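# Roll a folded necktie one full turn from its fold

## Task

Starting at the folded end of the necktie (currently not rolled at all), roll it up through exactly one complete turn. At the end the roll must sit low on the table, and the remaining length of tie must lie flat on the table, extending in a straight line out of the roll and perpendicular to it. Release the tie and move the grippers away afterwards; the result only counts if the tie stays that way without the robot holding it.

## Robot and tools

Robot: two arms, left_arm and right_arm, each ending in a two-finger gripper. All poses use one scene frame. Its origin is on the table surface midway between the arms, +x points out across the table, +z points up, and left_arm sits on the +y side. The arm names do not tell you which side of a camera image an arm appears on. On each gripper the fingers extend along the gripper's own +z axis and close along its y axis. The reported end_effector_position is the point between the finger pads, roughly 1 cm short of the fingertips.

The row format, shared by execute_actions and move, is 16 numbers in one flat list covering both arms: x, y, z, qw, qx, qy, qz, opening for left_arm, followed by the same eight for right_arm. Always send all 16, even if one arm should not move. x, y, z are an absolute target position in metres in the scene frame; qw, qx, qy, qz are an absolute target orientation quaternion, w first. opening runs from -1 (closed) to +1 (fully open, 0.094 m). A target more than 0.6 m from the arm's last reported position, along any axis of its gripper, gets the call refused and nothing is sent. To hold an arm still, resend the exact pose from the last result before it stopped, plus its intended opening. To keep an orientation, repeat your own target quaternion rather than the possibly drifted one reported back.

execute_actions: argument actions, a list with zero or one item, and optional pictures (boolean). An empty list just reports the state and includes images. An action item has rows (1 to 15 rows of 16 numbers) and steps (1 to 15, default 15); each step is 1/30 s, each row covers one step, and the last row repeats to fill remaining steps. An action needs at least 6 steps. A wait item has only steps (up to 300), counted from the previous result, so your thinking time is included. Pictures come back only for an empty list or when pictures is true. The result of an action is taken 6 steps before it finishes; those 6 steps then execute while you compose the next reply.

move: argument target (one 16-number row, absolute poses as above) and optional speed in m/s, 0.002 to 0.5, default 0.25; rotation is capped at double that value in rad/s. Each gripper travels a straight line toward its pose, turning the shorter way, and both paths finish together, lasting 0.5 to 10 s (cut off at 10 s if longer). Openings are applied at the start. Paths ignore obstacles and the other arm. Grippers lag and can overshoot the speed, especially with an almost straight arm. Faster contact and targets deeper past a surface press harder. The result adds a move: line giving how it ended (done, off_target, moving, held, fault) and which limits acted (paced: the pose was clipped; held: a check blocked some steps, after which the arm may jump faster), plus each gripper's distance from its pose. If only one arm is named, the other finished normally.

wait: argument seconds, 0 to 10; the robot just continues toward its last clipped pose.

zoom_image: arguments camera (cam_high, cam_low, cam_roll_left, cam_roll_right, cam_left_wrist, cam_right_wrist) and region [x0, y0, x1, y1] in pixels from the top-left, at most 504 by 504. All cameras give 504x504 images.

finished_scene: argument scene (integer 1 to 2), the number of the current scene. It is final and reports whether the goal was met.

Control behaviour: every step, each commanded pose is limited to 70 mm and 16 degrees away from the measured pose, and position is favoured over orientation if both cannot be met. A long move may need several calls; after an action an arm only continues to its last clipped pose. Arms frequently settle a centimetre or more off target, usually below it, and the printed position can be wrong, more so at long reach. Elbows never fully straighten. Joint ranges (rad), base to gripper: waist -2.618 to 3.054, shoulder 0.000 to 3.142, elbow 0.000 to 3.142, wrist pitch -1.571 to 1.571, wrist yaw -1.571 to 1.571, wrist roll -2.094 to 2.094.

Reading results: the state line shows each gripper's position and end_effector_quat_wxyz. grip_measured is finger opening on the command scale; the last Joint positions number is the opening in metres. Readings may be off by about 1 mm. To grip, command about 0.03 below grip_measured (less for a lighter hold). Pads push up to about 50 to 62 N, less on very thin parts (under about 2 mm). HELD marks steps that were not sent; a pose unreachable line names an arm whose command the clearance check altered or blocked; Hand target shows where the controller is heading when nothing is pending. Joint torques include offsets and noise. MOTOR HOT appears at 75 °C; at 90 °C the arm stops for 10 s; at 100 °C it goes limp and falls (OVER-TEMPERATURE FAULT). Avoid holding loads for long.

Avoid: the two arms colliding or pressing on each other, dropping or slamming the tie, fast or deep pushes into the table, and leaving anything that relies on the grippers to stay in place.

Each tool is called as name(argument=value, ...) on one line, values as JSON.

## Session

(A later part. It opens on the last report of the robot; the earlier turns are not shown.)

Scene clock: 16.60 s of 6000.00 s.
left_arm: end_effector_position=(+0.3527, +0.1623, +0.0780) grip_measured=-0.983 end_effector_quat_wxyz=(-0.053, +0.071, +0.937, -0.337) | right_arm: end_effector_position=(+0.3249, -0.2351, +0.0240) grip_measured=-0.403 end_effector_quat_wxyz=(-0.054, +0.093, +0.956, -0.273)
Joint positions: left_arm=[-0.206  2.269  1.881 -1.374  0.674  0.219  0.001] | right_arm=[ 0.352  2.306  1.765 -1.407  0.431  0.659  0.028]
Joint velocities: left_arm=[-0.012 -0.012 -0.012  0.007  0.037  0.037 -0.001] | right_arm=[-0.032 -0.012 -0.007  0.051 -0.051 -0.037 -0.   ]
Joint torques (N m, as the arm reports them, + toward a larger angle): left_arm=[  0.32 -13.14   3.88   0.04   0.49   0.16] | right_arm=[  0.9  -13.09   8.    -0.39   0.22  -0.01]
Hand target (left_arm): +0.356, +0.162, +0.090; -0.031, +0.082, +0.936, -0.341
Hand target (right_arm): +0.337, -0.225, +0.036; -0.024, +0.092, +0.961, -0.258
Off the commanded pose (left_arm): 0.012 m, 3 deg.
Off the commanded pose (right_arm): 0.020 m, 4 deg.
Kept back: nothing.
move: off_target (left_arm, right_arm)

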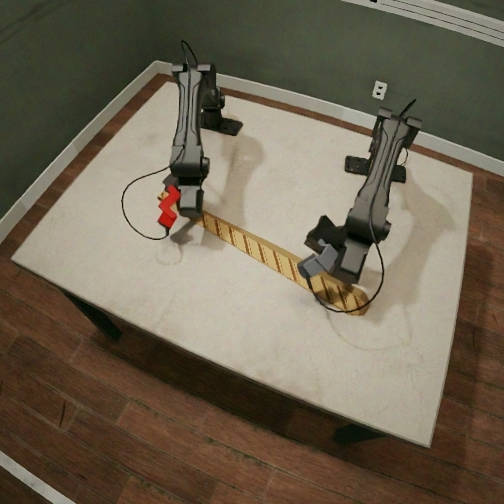

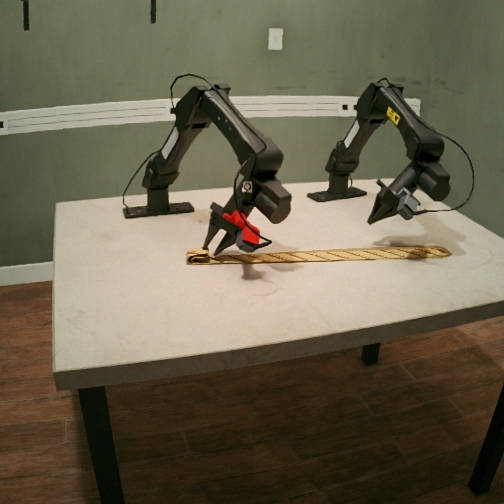

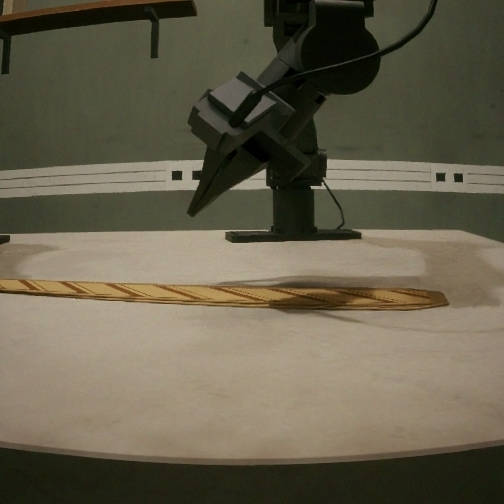

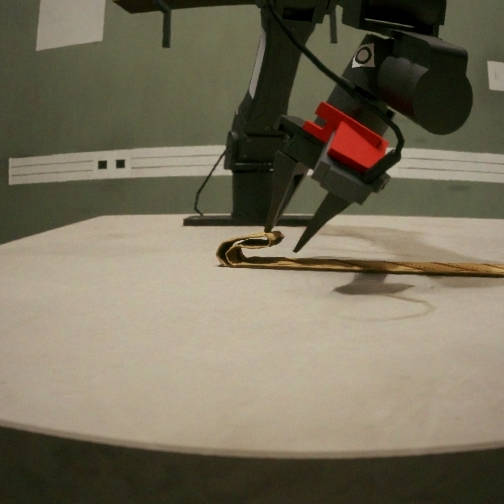

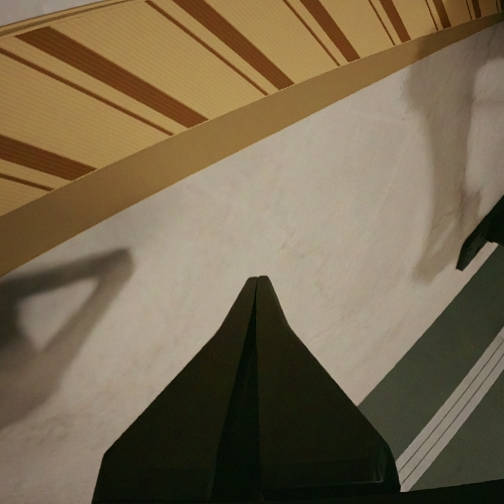

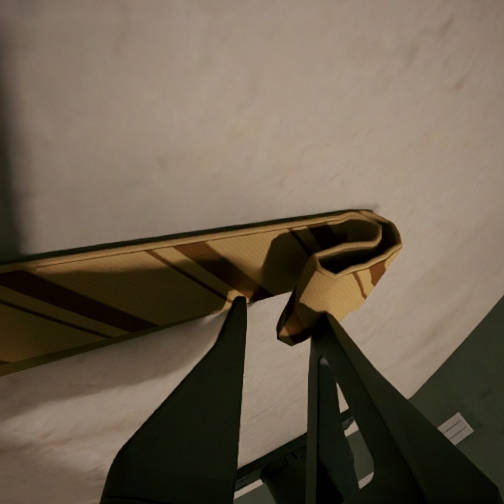

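move(target=[0.36,0.14,0.09,-0.03,0.082,0.936,-0.341,-1,0.34,-0.215,0.09,0,0.095,0.995,0,0], speed=0.3)

move(target=[0.382,-0.045,0.045,-0.03,0.082,0.936,-0.341,-1,0.32,-0.315,0.065,0.04,0.086,0.902,0.421,0], speed=0.35)

move(target=[0.376,-0.05,0.012,-0.03,0.082,0.936,-0.341,-1,0.316,-0.298,0.016,0.04,0.086,0.902,0.421,0], speed=0.08)

Scene clock: 19.87 s of 6000.00 s.
left_arm: end_effector_position=(+0.3557, +0.1464, +0.0766) grip_measured=-0.983 end_effector_quat_wxyz=(-0.051, +0.072, +0.939, -0.334) | right_arm: end_effector_position=(+0.3431, -0.2124, +0.0869) grip_measured=-0.002 end_effector_quat_wxyz=(-0.003, +0.096, +0.995, -0.004)
Joint positions: left_arm=[-0.245  2.269  1.881 -1.337  0.674  0.169  0.001] | right_arm=[ 0.196  2.014  1.686 -1.252  0.005  0.419  0.047]
Joint velocities: left_arm=[-0.007  0.002 -0.012  0.007  0.037 -0.051 -0.001] | right_arm=[-0.002  0.002 -0.007 -0.022 -0.081  0.007 -0.001]
Joint torques (N m, as the arm reports them, + toward a larger angle): left_arm=[ -0.61 -12.78   4.69   0.11   0.6   -0.06] | right_arm=[ -0.37 -11.37   4.8    0.25  -0.03  -0.05]
Hand target (left_arm): +0.359, +0.140, +0.090; -0.030, +0.082, +0.936, -0.342
Hand target (right_arm): +0.341, -0.214, +0.089; +0.001, +0.094, +0.996, +0.001
Off the commanded pose (left_arm): 0.015 m, 3 deg.
Off the commanded pose (right_arm): 0.005 m, 1 deg.
Kept back: nothing.
move: off_target (left_arm)

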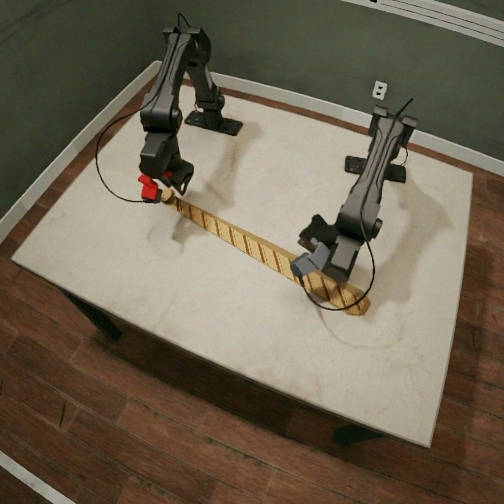

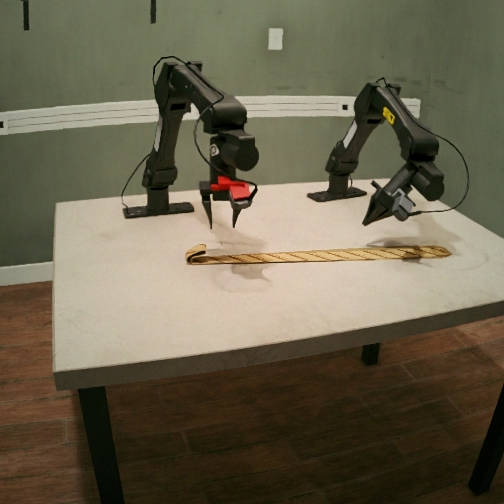

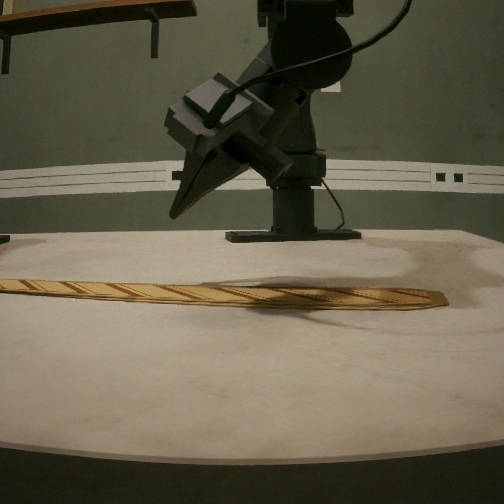

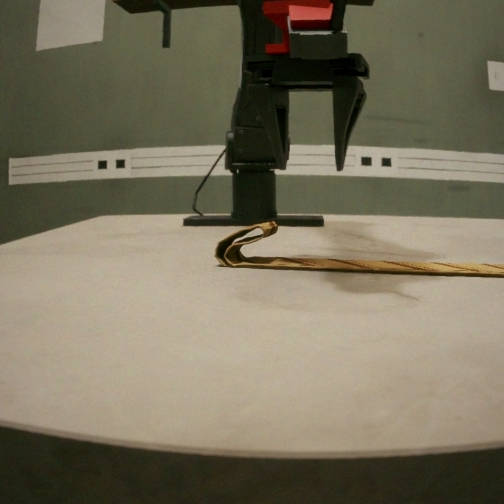

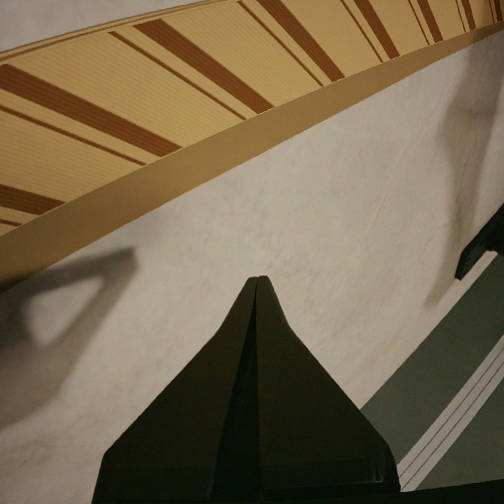

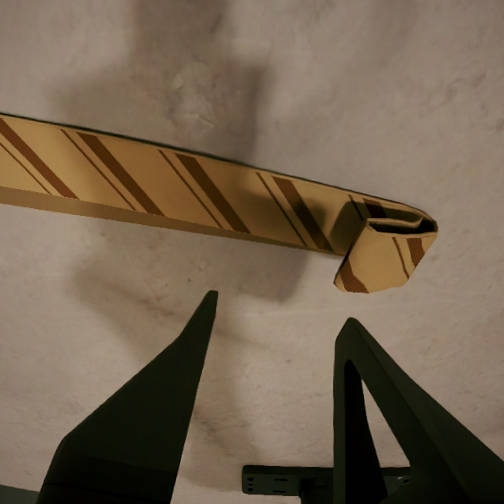

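Scene clock: 21.87 s of 6000.00 s.
left_arm: end_effector_position=(+0.3721, -0.0424, +0.0387) grip_measured=-0.983 end_effector_quat_wxyz=(-0.047, +0.078, +0.938, -0.336) | right_arm: end_effector_position=(+0.3132, -0.3126, +0.0643) grip_measured=-0.002 end_effector_quat_wxyz=(+0.036, +0.093, +0.902, +0.421)
Joint positions: left_arm=[-0.639  2.473  2.086 -1.014  0.674 -0.326  0.001] | right_arm=[-0.471  2.049  1.371 -1.18  -0.836 -0.362  0.047]
Joint velocities: left_arm=[ 0.007 -0.002 -0.017  0.037 -0.007 -0.081 -0.001] | right_arm=[-0.007 -0.007  0.007 -0.022 -0.007  0.022 -0.001]
Joint torques (N m, as the arm reports them, + toward a larger angle): left_arm=[  0.03 -12.2    6.83   0.66   0.41  -0.01] | right_arm=[ 0.08 -8.03  7.71 -0.38 -0.56 -0.12]
Hand target (left_arm): +0.380, -0.046, +0.046; -0.032, +0.083, +0.935, -0.344
Hand target (right_arm): +0.319, -0.313, +0.067; +0.044, +0.086, +0.899, +0.428
Off the commanded pose (left_arm): 0.012 m, 2 deg.
Off the commanded pose (right_arm): 0.007 m, 1 deg.
Kept back: nothing.
move: off_target (left_arm)

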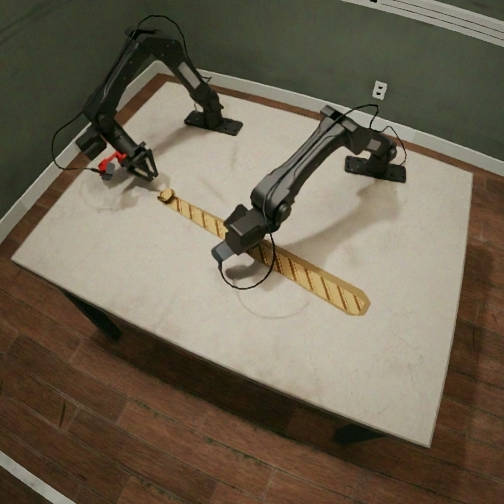

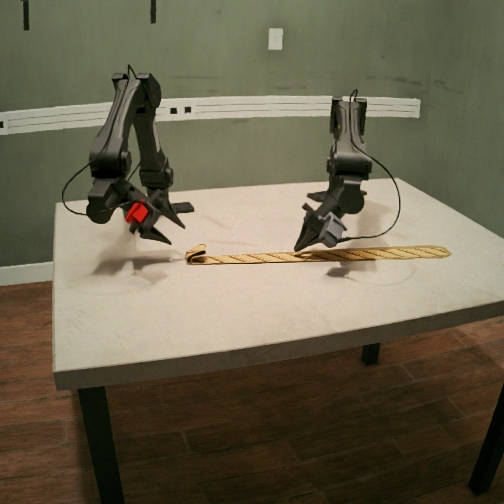

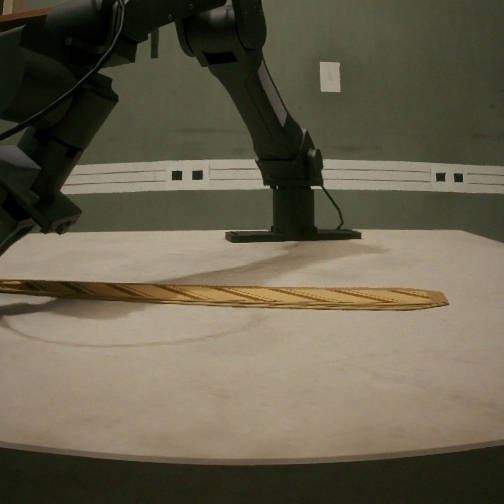

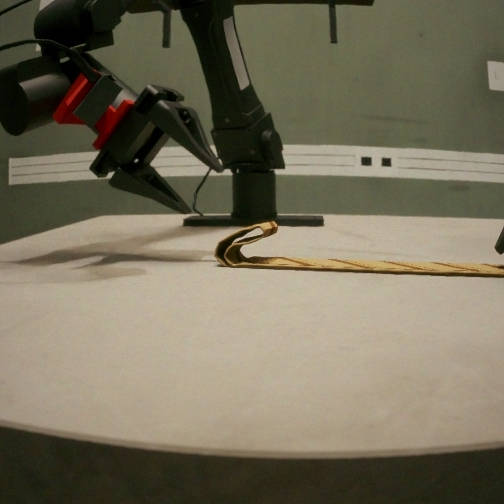

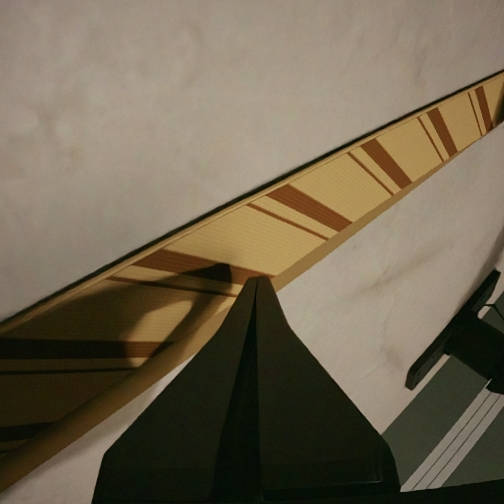

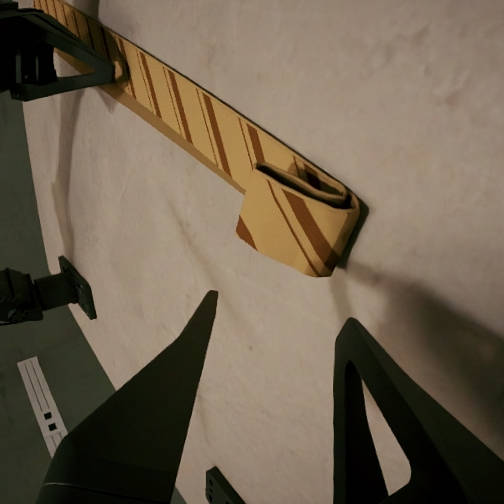

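Scene clock: 23.00 s of 6000.00 s.
left_arm: end_effector_position=(+0.3776, -0.0478, +0.0246) grip_measured=-0.983 end_effector_quat_wxyz=(-0.032, +0.079, +0.932, -0.351) | right_arm: end_effector_position=(+0.3186, -0.3044, +0.0228) grip_measured=-0.002 end_effector_quat_wxyz=(+0.048, +0.084, +0.906, +0.412)
Joint positions: left_arm=[-0.639  2.478  2.021 -0.895  0.692 -0.343  0.001] | right_arm=[-0.44   2.1    1.279 -0.974 -0.833 -0.323  0.047]
Joint velocities: left_arm=[ 0.002 -0.022 -0.007 -0.081 -0.007 -0.022 -0.   ] | right_arm=[-0.007  0.002 -0.002  0.022 -0.051  0.037 -0.   ]
Joint torques (N m, as the arm reports them, + toward a larger angle): left_arm=[ -0.83 -11.27   3.74   0.83   0.19  -0.04] | right_arm=[ 0.61 -8.32  3.77 -0.06 -0.57  0.05]
Hand target (left_arm): +0.376, -0.050, +0.012; -0.031, +0.082, +0.936, -0.341
Hand target (right_arm): +0.315, -0.298, +0.016; +0.040, +0.086, +0.902, +0.421
Off the commanded pose (left_arm): 0.013 m, 1 deg.
Off the commanded pose (right_arm): 0.010 m, 1 deg.
Kept back: nothing.
move: off_target (left_arm)

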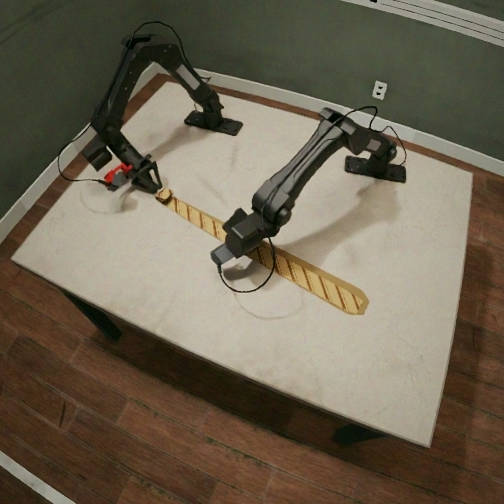

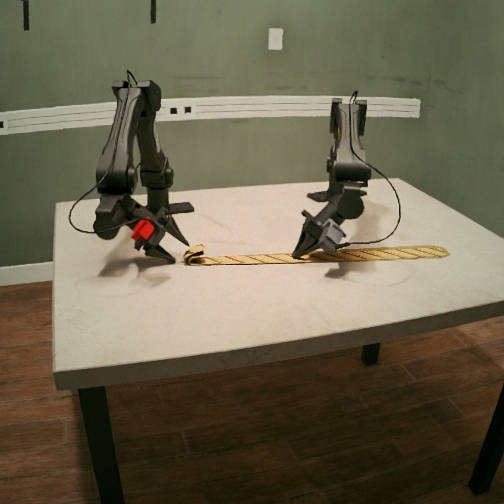

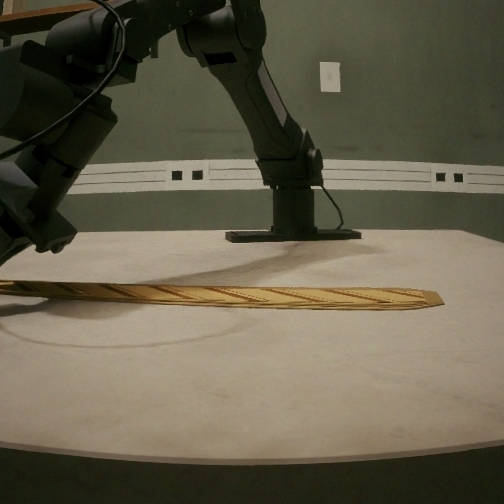

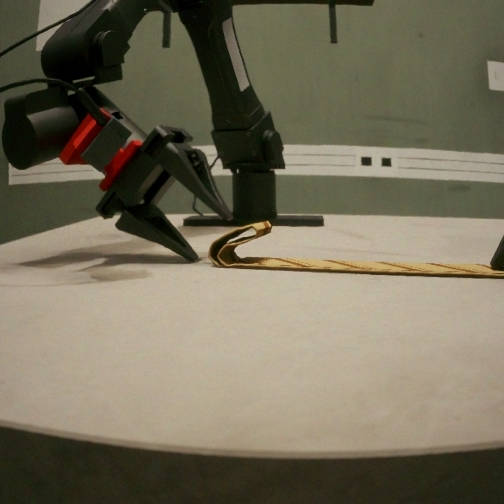

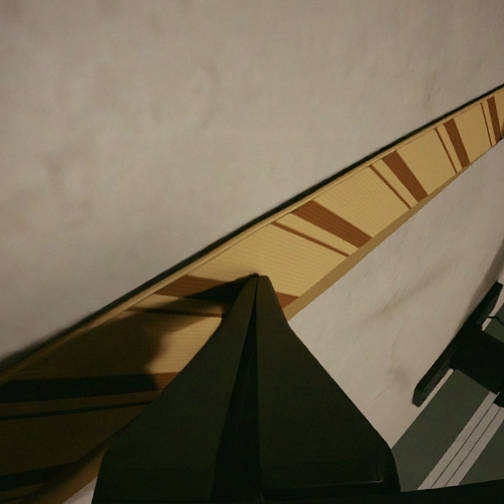

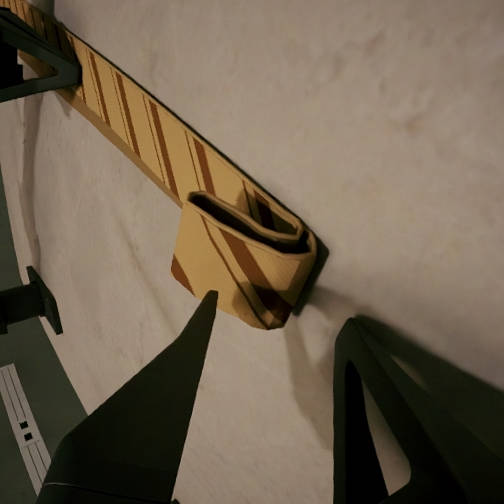

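move(target=[0.378,-0.048,0.002,-0.03,0.082,0.936,-0.341,-1,0.33,-0.232,0.016,0.04,0.086,0.902,0.421,0], speed=0.04)

zoom_image(camera="cam_roll_right", region=[150,150,400,290])

Scene clock: 25.37 s of 6000.00 s.
left_arm: end_effector_position=(+0.3793, -0.0498, +0.0242) grip_measured=-0.983 end_effector_quat_wxyz=(-0.027, +0.082, +0.930, -0.357) | right_arm: end_effector_position=(+0.3368, -0.2366, +0.0214) grip_measured=-0.002 end_effector_quat_wxyz=(+0.044, +0.088, +0.899, +0.427)
Joint positions: left_arm=[-0.639  2.478  2.012 -0.871  0.701 -0.343  0.001] | right_arm=[-0.248  2.058  1.191 -0.723 -0.887 -0.03   0.047]
Joint velocities: left_arm=[-0.007  0.002  0.007  0.037  0.007 -0.007 -0.001] | right_arm=[-0.017 -0.017  0.007 -0.007  0.022  0.051  0.001]
Joint torques (N m, as the arm reports them, + toward a larger angle): left_arm=[ -0.38 -10.15   3.54   0.85   0.1    0.05] | right_arm=[  0.85 -10.04   3.06   0.34  -0.29   0.04]
Hand target (left_arm): +0.377, -0.048, +0.002; -0.031, +0.082, +0.936, -0.341
Hand target (right_arm): +0.330, -0.233, +0.016; +0.039, +0.086, +0.903, +0.419
Off the commanded pose (left_arm): 0.022 m, 2 deg.
Off the commanded pose (right_arm): 0.010 m, 1 deg.
Kept back: nothing.
move: off_target (left_arm)

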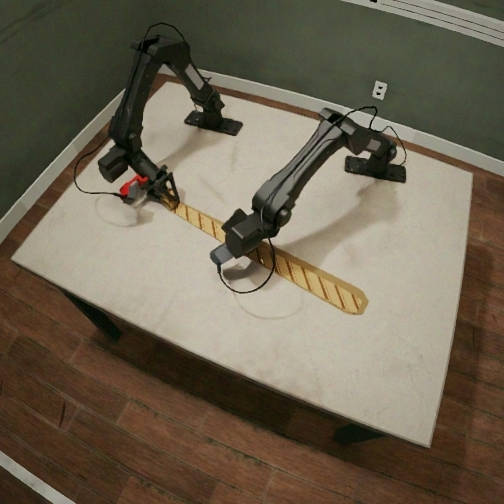

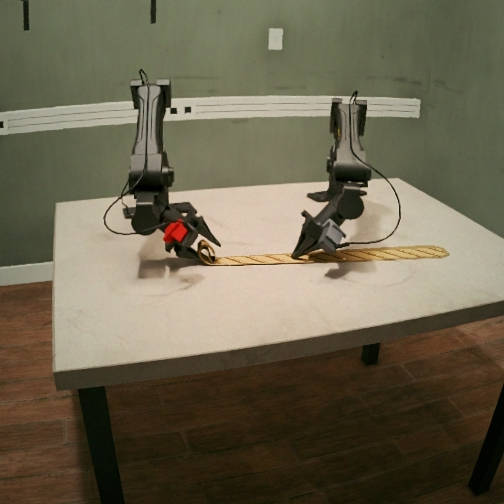

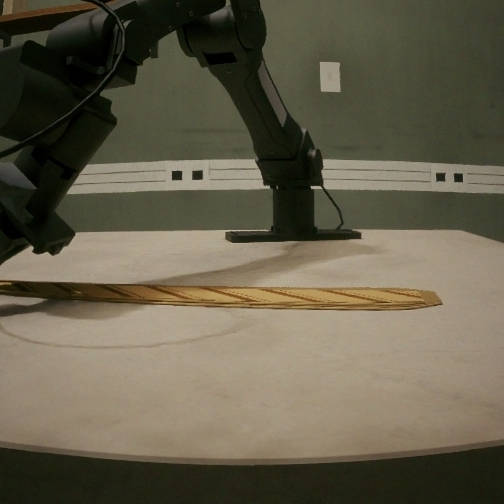

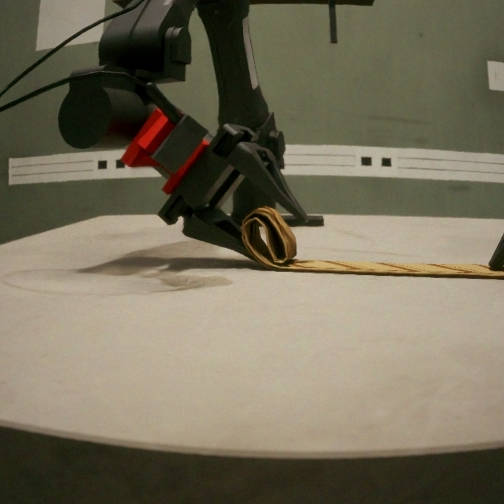

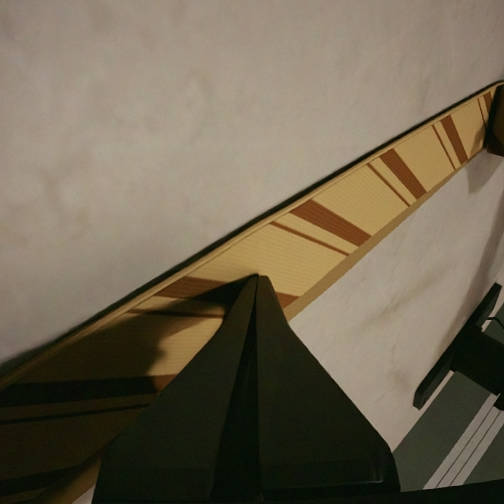

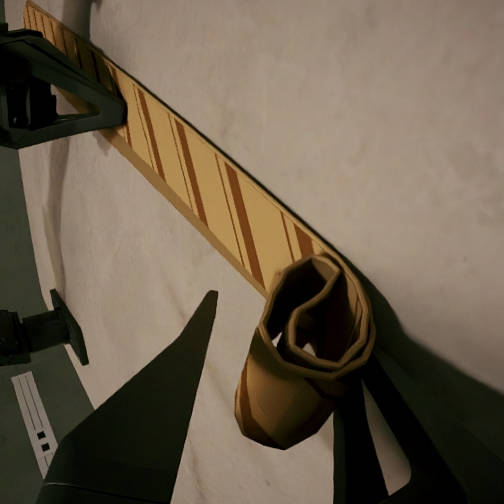

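Region (150, 150, 400, 290) of cam_roll_right's 504x504 image, scaled by 2.016, with more detail than that image has; it fills the top 282 rows of this view, and the rest is white.

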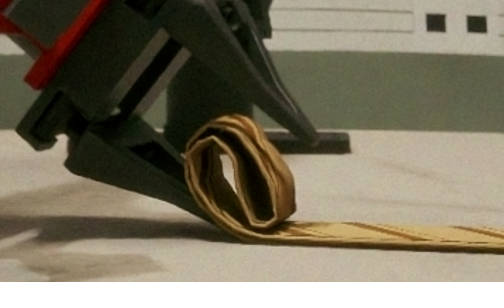

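execute_actions(actions=[{"rows":[[0.378,-0.048,0.005,-0.03,0.082,0.936,-0.341,-1,0.337,-0.222,0.044,0.04,0.086,0.902,0.421,0.6]],"steps":12}])

move(target=[0.378,-0.048,0.002,-0.03,0.082,0.936,-0.341,-1,0.346,-0.185,0.058,0.04,0.086,0.902,0.421,0.6], speed=0.04)

zoom_image(camera="cam_roll_right", region=[180,150,430,290])

Scene clock: 25.90 s of 6000.00 s.
left_arm: end_effector_position=(+0.3794, -0.0499, +0.0243) grip_measured=-0.983 end_effector_quat_wxyz=(-0.027, +0.082, +0.930, -0.357) | right_arm: end_effector_position=(+0.3357, -0.2225, +0.0381) grip_measured=+0.597 end_effector_quat_wxyz=(+0.043, +0.082, +0.899, +0.428)
Joint positions: left_arm=[-0.639  2.478  2.012 -0.871  0.701 -0.343  0.001] | right_arm=[-0.209  2.007  1.191 -0.739 -0.889  0.011  0.075]
Joint velocities: left_arm=[-0.007 -0.012 -0.017 -0.007 -0.007 -0.007 -0.   ] | right_arm=[ 0.095 -0.027 -0.007 -0.066  0.095  0.11   0.001]
Joint torques (N m, as the arm reports them, + toward a larger angle): left_arm=[ -0.41 -10.32   3.96   0.78   0.09   0.05] | right_arm=[-0.06 -9.84  7.29  0.1  -0.43  0.07]
Steps of this call (steps 1 to 10: nothing new was sent; steps 11 to 16: the first 6 steps of this action). Readings (end_effector_position):
11: left_arm (+0.3794, -0.0499, +0.0243) | right_arm (+0.3373, -0.2348, +0.0244)
12: left_arm (+0.3794, -0.0499, +0.0243) | right_arm (+0.3376, -0.2317, +0.0298)
14: left_arm (+0.3794, -0.0499, +0.0243) | right_arm (+0.3370, -0.2263, +0.0363)
16: the state above

Scene clock: 27.77 s of 6000.00 s.
left_arm: end_effector_position=(+0.3797, -0.0506, +0.0249) grip_measured=-0.983 end_effector_quat_wxyz=(-0.026, +0.083, +0.929, -0.360) | right_arm: end_effector_position=(+0.3363, -0.1886, +0.0426) grip_measured=+0.598 end_effector_quat_wxyz=(+0.016, +0.100, +0.903, +0.417)
Joint positions: left_arm=[-0.639  2.478  2.012 -0.867  0.705 -0.343  0.001] | right_arm=[-0.103  1.981  1.191 -0.691 -0.857  0.189  0.075]
Joint velocities: left_arm=[-0.012 -0.007 -0.017  0.037  0.037  0.007 -0.   ] | right_arm=[-0.002 -0.007  0.002  0.037  0.022  0.022 -0.   ]
Joint torques (N m, as the arm reports them, + toward a larger angle): left_arm=[ -0.43 -10.11   3.5    0.82   0.05   0.07] | right_arm=[  0.69 -10.92   7.76   0.42  -0.49   0.04]
Hand target (left_arm): +0.378, -0.048, +0.002; -0.030, +0.082, +0.936, -0.341
Hand target (right_arm): +0.346, -0.186, +0.058; +0.040, +0.086, +0.903, +0.420
Off your previous action's commanded pose (left_arm): 0.019 m, 2 deg at its last step (step 6 of this call).
Off your previous action's commanded pose (right_arm): 0.009 m, 1 deg at its last step (step 6 of this call).
Off the commanded pose (left_arm): 0.023 m, 2 deg.
Off the commanded pose (right_arm): 0.019 m, 3 deg.
Kept back: nothing.
move: off_target (left_arm, right_arm)

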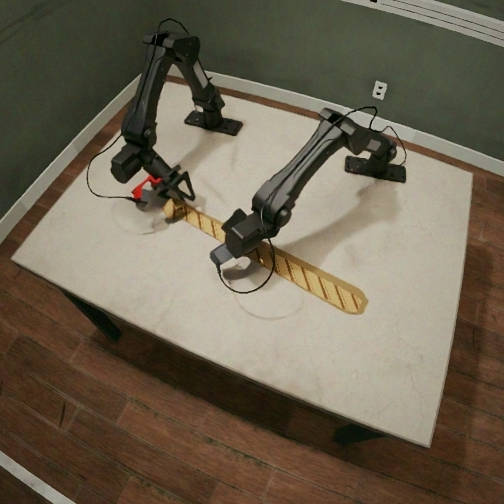

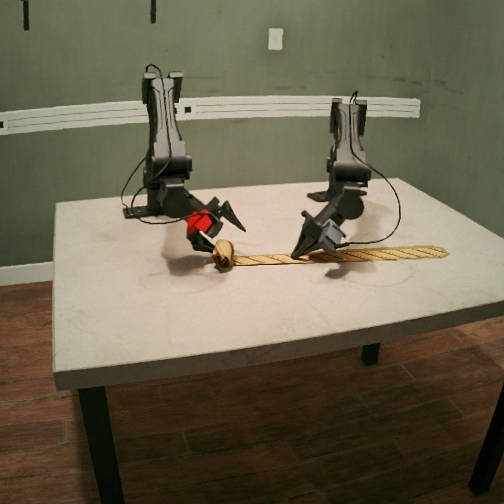

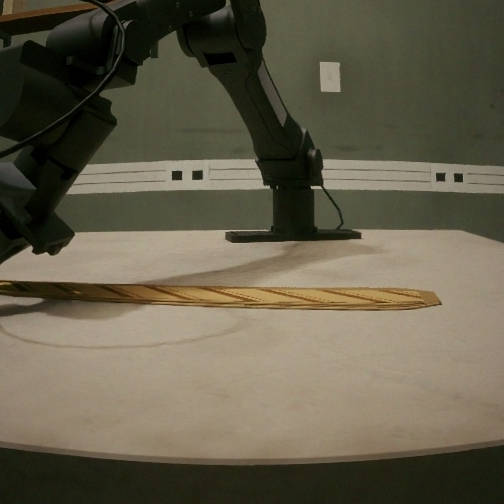

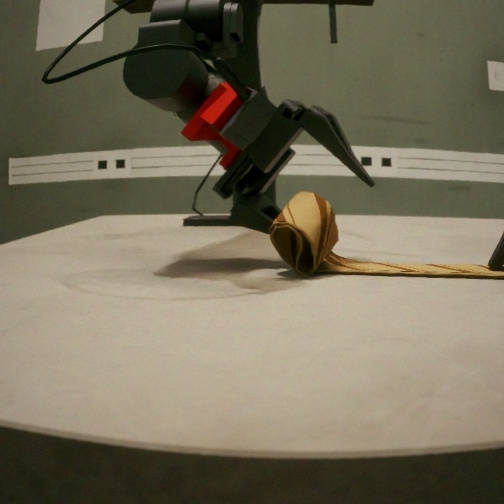

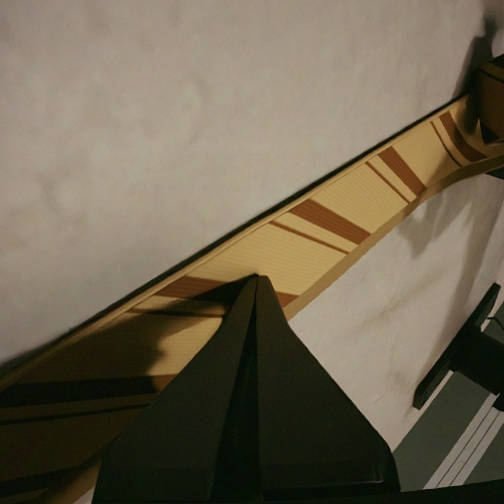

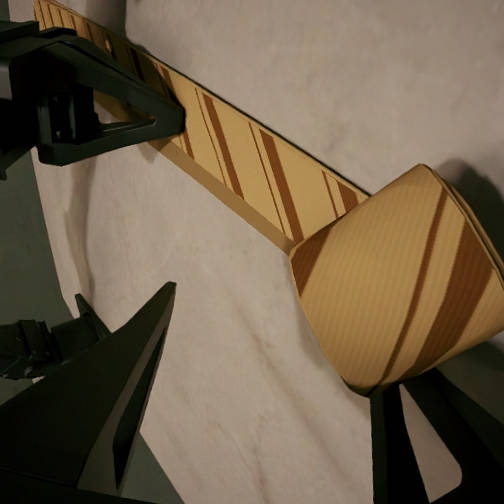

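Region (180, 150, 430, 290) of cam_roll_right's 504x504 image, scaled by 2.016, with more detail than that image has; it fills the top 282 rows of this view, and the rest is white.

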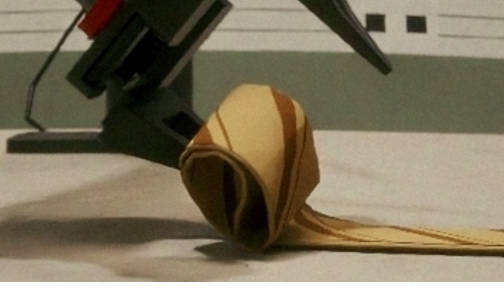

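The roll is tipping toward +x, so I'm backing off to re-centre.

move(target=[0.378,-0.048,0.006,-0.03,0.082,0.936,-0.341,-1,0.342,-0.24,0.05,0.04,0.086,0.902,0.421,0.6], speed=0.05)

zoom_image(camera="cam_roll_right", region=[180,150,430,290])

Scene clock: 29.47 s of 6000.00 s.
left_arm: end_effector_position=(+0.3796, -0.0506, +0.0249) grip_measured=-0.983 end_effector_quat_wxyz=(-0.026, +0.082, +0.929, -0.360) | right_arm: end_effector_position=(+0.3350, -0.2374, +0.0473) grip_measured=+0.598 end_effector_quat_wxyz=(+0.034, +0.091, +0.904, +0.415)
Joint positions: left_arm=[-0.639  2.478  2.012 -0.867  0.705 -0.343  0.001] | right_arm=[-0.242  2.002  1.245 -0.846 -0.859 -0.025  0.075]
Joint velocities: left_arm=[ 0.002  0.012 -0.012  0.022 -0.095 -0.051  0.   ] | right_arm=[-0.002  0.017 -0.007 -0.051 -0.007 -0.022  0.001]
Joint torques (N m, as the arm reports them, + toward a larger angle): left_arm=[ -0.44 -10.5    4.08   0.73   0.05   0.06] | right_arm=[-0.53 -7.67  8.38  0.04 -0.61 -0.11]
Hand target (left_arm): +0.378, -0.048, +0.006; -0.030, +0.082, +0.936, -0.341
Hand target (right_arm): +0.342, -0.239, +0.050; +0.041, +0.086, +0.901, +0.423
Off the commanded pose (left_arm): 0.019 m, 2 deg.
Off the commanded pose (right_arm): 0.008 m, 1 deg.
Kept back: nothing.
move: off_target (left_arm)

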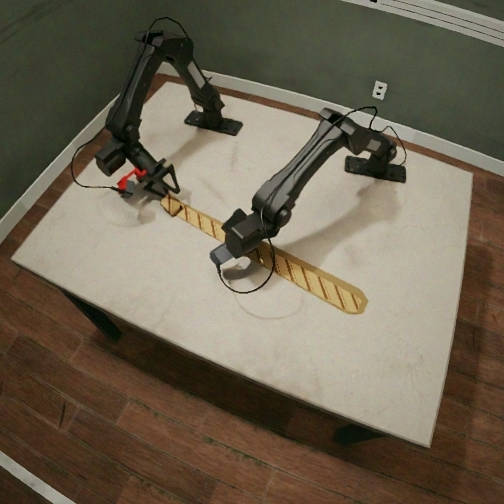

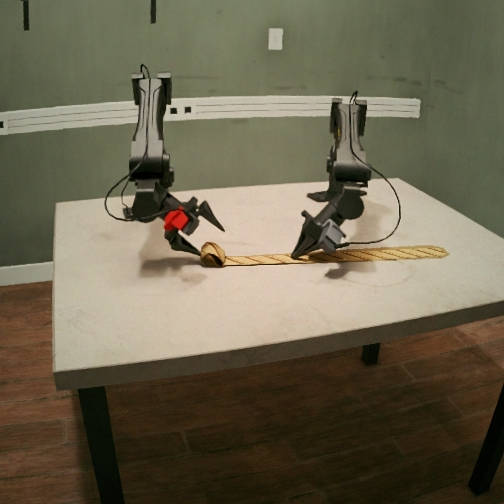

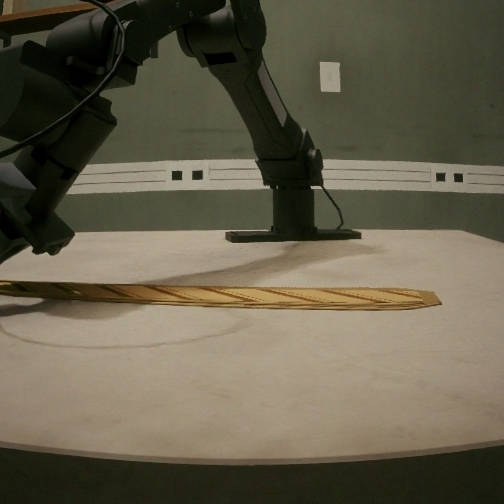

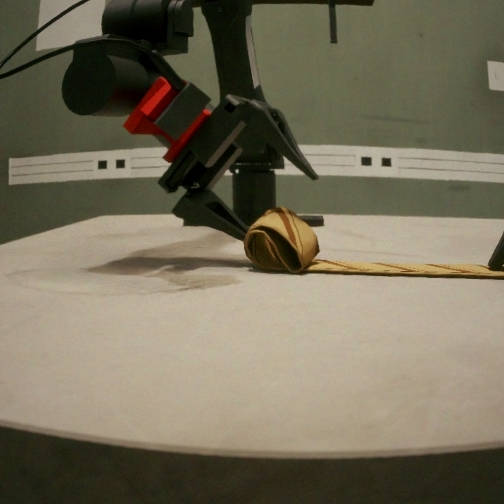

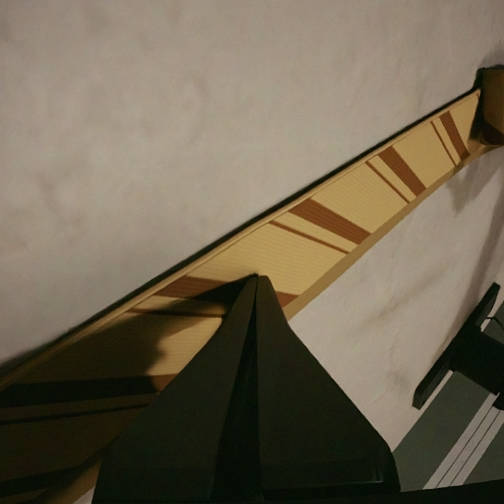

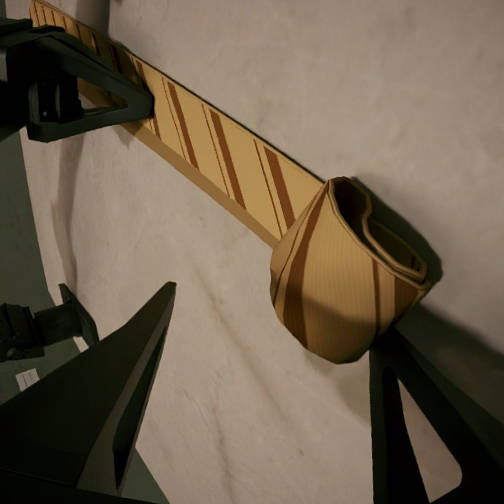

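Region (180, 150, 430, 290) of cam_roll_right's 504x504 image, scaled by 2.016, with more detail than that image has; it fills the top 282 rows of this view, and the rest is white.

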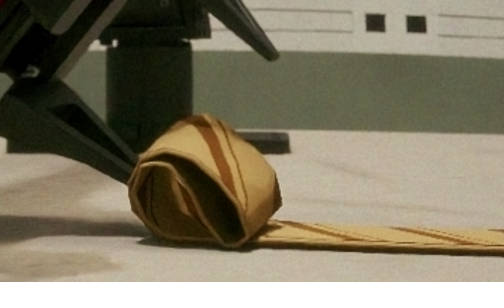

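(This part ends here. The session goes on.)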